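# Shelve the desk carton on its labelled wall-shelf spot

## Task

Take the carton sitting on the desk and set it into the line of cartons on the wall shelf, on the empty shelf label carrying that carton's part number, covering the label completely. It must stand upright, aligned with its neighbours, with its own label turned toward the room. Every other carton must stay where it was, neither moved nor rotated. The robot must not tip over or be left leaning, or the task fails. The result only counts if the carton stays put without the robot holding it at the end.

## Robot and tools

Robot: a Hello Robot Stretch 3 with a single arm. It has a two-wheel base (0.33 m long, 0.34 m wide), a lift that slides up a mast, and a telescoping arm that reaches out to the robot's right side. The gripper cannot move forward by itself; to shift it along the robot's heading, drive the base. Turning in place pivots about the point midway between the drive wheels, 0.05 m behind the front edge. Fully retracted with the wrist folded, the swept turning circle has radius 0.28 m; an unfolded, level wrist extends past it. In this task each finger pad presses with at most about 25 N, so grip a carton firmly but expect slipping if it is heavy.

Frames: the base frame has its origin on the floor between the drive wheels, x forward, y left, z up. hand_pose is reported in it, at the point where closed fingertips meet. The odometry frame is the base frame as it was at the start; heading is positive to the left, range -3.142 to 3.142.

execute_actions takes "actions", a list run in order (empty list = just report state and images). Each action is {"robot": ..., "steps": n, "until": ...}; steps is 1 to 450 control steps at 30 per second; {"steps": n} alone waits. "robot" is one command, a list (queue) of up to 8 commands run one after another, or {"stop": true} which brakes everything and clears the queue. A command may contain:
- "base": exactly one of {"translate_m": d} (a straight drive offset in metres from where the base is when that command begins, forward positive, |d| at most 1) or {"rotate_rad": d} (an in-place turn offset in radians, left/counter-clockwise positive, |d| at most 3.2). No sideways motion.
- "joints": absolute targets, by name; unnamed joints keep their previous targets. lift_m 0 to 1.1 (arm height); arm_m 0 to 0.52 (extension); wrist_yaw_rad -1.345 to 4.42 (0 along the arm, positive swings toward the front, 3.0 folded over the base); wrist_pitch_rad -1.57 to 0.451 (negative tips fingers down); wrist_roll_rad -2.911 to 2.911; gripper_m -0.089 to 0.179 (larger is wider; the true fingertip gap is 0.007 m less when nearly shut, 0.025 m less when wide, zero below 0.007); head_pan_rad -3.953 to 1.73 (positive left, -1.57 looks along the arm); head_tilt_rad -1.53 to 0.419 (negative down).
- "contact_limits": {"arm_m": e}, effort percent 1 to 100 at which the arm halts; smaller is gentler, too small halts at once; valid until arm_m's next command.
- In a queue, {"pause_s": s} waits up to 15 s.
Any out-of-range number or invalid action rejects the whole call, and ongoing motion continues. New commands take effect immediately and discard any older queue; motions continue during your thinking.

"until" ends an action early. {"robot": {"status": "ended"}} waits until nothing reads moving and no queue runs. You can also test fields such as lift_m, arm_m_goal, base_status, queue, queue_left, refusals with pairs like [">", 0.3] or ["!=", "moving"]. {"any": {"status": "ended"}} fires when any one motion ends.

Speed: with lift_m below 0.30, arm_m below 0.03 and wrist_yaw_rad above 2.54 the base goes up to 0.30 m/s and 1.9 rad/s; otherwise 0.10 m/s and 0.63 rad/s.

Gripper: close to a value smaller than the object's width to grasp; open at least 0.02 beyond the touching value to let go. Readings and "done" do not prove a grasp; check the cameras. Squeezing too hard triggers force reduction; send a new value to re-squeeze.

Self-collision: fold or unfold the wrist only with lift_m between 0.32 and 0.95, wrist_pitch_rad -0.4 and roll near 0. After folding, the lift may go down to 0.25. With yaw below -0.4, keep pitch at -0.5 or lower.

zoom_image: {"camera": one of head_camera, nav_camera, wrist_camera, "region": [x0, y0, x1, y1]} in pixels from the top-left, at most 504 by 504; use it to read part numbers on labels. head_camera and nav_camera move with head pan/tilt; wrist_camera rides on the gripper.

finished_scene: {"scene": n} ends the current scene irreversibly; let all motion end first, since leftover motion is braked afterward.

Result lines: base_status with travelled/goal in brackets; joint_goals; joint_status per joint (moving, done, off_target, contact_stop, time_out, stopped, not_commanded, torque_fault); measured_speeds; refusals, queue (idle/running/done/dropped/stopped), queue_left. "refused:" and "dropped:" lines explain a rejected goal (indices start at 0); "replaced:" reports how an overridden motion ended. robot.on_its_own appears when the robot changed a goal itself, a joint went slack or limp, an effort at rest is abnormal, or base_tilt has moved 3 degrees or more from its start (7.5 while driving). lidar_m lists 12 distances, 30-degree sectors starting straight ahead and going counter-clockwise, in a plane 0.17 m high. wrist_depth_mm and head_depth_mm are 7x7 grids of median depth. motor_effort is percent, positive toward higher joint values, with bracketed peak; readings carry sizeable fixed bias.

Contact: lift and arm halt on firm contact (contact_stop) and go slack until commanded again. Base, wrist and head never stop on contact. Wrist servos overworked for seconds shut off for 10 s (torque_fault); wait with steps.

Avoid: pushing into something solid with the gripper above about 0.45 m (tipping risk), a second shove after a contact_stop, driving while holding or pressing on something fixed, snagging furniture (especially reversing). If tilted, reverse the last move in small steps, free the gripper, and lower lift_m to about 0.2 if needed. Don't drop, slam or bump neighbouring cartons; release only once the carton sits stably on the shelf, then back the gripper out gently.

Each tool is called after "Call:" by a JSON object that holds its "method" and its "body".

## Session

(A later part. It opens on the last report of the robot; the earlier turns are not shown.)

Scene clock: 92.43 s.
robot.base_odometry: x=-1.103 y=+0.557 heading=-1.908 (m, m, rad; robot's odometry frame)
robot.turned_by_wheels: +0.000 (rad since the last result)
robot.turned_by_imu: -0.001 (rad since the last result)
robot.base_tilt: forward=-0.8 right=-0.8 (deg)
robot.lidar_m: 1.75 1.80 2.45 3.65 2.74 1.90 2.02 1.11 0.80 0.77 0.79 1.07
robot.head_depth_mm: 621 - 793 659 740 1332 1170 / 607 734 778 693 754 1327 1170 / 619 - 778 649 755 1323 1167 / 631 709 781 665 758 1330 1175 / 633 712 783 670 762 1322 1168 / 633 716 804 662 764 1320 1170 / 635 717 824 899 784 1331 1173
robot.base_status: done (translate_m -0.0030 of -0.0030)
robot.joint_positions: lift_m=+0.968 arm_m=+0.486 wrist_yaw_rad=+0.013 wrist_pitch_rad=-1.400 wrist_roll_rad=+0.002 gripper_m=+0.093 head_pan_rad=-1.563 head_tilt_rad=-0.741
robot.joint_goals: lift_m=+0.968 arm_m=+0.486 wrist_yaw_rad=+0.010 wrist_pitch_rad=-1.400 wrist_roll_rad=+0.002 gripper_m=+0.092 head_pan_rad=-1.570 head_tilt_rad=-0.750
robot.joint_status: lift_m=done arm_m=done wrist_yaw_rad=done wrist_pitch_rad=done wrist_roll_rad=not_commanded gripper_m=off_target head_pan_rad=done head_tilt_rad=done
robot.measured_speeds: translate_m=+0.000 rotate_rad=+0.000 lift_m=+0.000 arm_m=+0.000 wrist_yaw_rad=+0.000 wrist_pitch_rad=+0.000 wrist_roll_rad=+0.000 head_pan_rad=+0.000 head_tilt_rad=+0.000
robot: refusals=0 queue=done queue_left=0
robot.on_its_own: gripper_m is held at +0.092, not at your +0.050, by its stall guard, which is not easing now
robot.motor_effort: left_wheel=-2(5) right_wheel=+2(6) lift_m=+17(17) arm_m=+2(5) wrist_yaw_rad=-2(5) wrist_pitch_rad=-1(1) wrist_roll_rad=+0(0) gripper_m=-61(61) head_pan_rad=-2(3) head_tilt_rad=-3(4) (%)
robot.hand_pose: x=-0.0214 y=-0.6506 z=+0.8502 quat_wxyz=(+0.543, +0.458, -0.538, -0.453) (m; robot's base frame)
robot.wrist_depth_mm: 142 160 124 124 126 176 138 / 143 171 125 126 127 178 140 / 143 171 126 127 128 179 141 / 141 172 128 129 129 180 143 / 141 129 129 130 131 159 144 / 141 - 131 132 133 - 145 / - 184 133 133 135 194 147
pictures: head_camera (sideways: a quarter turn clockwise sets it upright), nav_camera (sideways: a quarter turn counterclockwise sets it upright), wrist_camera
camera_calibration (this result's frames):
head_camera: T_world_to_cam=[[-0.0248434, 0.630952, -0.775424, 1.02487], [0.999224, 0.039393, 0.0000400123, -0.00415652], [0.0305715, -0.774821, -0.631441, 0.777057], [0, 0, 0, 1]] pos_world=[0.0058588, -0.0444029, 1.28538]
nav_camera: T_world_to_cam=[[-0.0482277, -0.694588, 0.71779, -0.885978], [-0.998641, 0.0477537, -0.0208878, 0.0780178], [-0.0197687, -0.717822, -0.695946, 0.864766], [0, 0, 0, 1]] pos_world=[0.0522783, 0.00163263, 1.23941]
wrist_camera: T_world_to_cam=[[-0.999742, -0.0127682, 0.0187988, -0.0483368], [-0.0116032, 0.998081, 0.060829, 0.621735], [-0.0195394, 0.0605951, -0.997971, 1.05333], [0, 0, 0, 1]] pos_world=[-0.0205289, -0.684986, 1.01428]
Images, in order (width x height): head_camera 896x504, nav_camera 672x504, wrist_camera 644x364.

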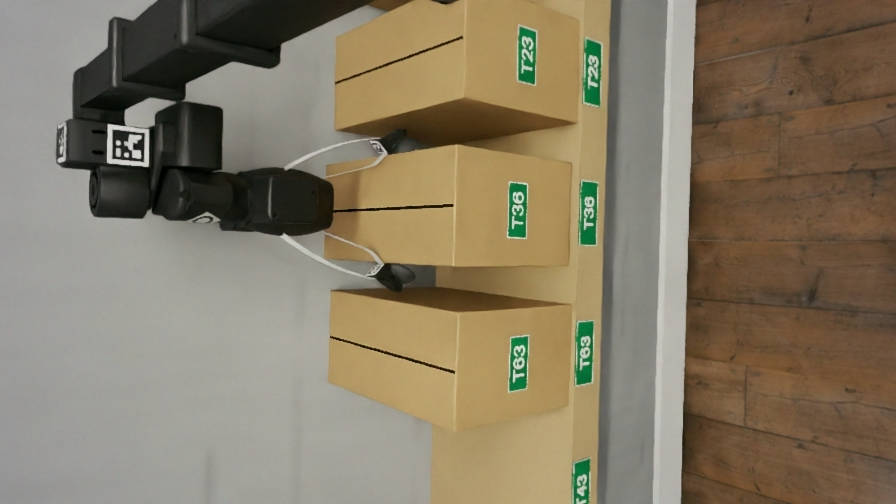

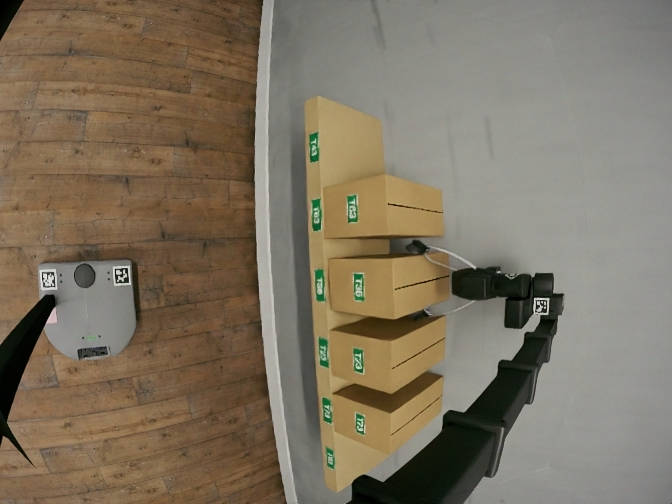

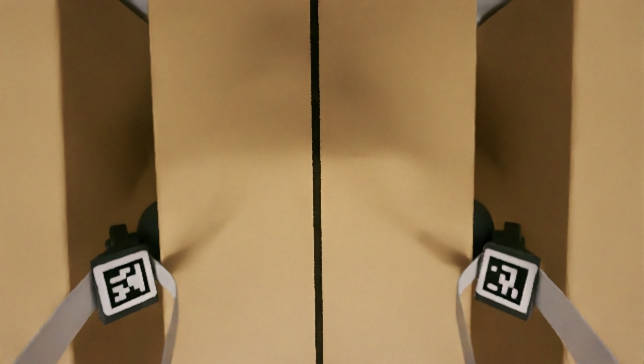

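Call:
{"method": "execute_actions", "body": {"actions": [{"robot":[{"joints":{"lift_m":0.956}},{"joints":{"gripper_m":0.147}},{"pause_s":1.0},{"joints":{"lift_m":1.05}}],"steps":450,"until":{"robot":{"status":"ended"}}}]}}

Scene clock: 97.83 s.
robot.base_odometry: x=-1.103 y=+0.557 heading=-1.908 (m, m, rad; robot's odometry frame)
robot.turned_by_wheels: +0.000 (rad since the last result)
robot.turned_by_imu: -0.001 (rad since the last result)
robot.base_tilt: forward=-0.8 right=-0.8 (deg)
robot.lidar_m: 1.75 1.81 2.45 3.65 2.74 1.90 2.02 1.11 0.80 0.77 0.80 1.08
robot.head_depth_mm: 647 706 788 661 739 1318 1172 / 626 705 777 692 750 1328 1174 / - 706 778 663 756 1325 1169 / 630 711 791 668 762 1321 1171 / 630 713 780 670 763 1322 1165 / 632 715 801 661 760 1326 1166 / 636 715 824 902 788 1332 1164
robot.base_status: done (translate_m -0.0030 of -0.0030)
robot.joint_positions: lift_m=+1.050 arm_m=+0.486 wrist_yaw_rad=+0.012 wrist_pitch_rad=-1.400 wrist_roll_rad=+0.002 gripper_m=+0.147 head_pan_rad=-1.563 head_tilt_rad=-0.741
robot.joint_goals: lift_m=+1.050 arm_m=+0.486 wrist_yaw_rad=+0.010 wrist_pitch_rad=-1.400 wrist_roll_rad=+0.002 gripper_m=+0.147 head_pan_rad=-1.570 head_tilt_rad=-0.750
robot.joint_status: lift_m=done arm_m=done wrist_yaw_rad=done wrist_pitch_rad=done wrist_roll_rad=not_commanded gripper_m=off_target head_pan_rad=done head_tilt_rad=done
robot.measured_speeds: translate_m=+0.000 rotate_rad=+0.000 lift_m=+0.000 arm_m=+0.000 wrist_yaw_rad=+0.000 wrist_pitch_rad=+0.000 wrist_roll_rad=+0.000 head_pan_rad=+0.000 head_tilt_rad=+0.000
robot: refusals=0 queue=done queue_left=0
robot.motor_effort: left_wheel=-2(2) right_wheel=+1(2) lift_m=+21(21) arm_m=+2(2) wrist_yaw_rad=-3(2) wrist_pitch_rad=-1(0) wrist_roll_rad=+0(0) gripper_m=+1(100) head_pan_rad=-3(3) head_tilt_rad=-4(4) (%)
robot.hand_pose: x=-0.0214 y=-0.6504 z=+0.9320 quat_wxyz=(+0.543, +0.458, -0.538, -0.453) (m; robot's base frame)
robot.wrist_depth_mm: 214 215 217 216 218 219 219 / 215 217 219 219 262 221 222 / 217 218 222 221 264 224 224 / 219 221 223 224 266 225 227 / 222 228 225 226 268 229 229 / 223 - 228 229 271 - 231 / 227 228 230 231 272 233 233
pictures: head_camera (sideways: a quarter turn clockwise sets it upright), nav_camera (sideways: a quarter turn counterclockwise sets it upright), wrist_camera
camera_calibration (this result's frames):
head_camera: T_world_to_cam=[[-0.0248434, 0.630952, -0.775424, 1.02487], [0.999224, 0.039393, 0.0000400142, -0.00415653], [0.0305715, -0.774821, -0.631441, 0.777057], [0, 0, 0, 1]] pos_world=[0.0058588, -0.0444029, 1.28538]
nav_camera: T_world_to_cam=[[-0.0482277, -0.694588, 0.71779, -0.885978], [-0.998641, 0.0477537, -0.0208878, 0.0780177], [-0.0197687, -0.717821, -0.695946, 0.864766], [0, 0, 0, 1]] pos_world=[0.0522783, 0.00163263, 1.23941]
wrist_camera: T_world_to_cam=[[-0.999744, -0.0126146, 0.0187986, -0.0497769], [-0.0114394, 0.99805, 0.0613623, 0.616117], [-0.019536, 0.0611315, -0.997939, 1.13523], [0, 0, 0, 1]] pos_world=[-0.0205384, -0.684941, 1.09602]
Images, in order (width x height): head_camera 896x504, nav_camera 672x504, wrist_camera 644x364.

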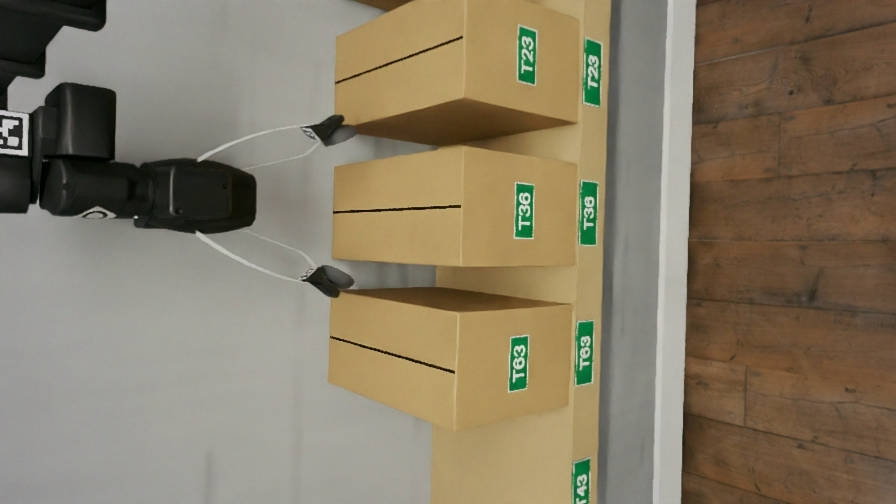

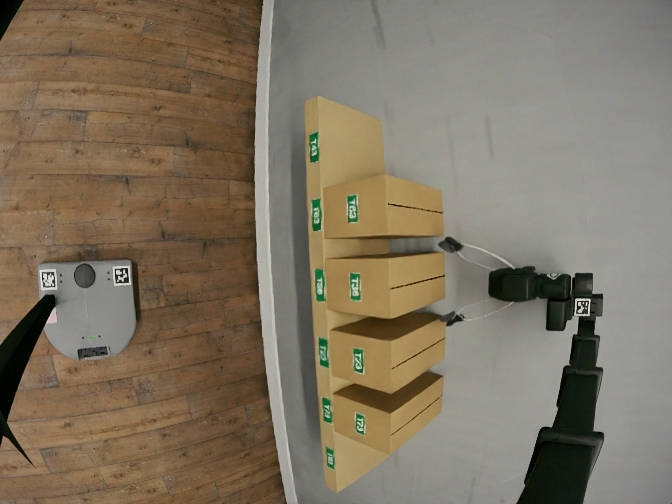

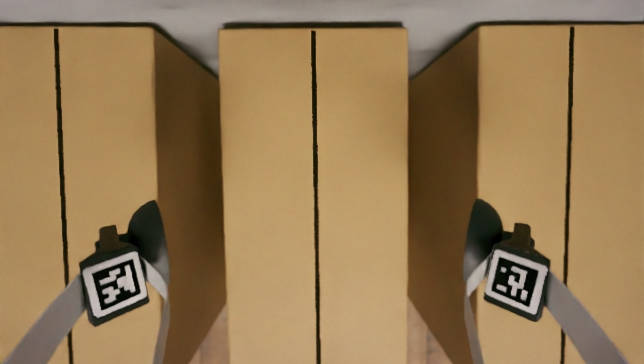

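Call:
{"method": "finished_scene", "body": {"scene": 2}}

The scene is finished: the task was done.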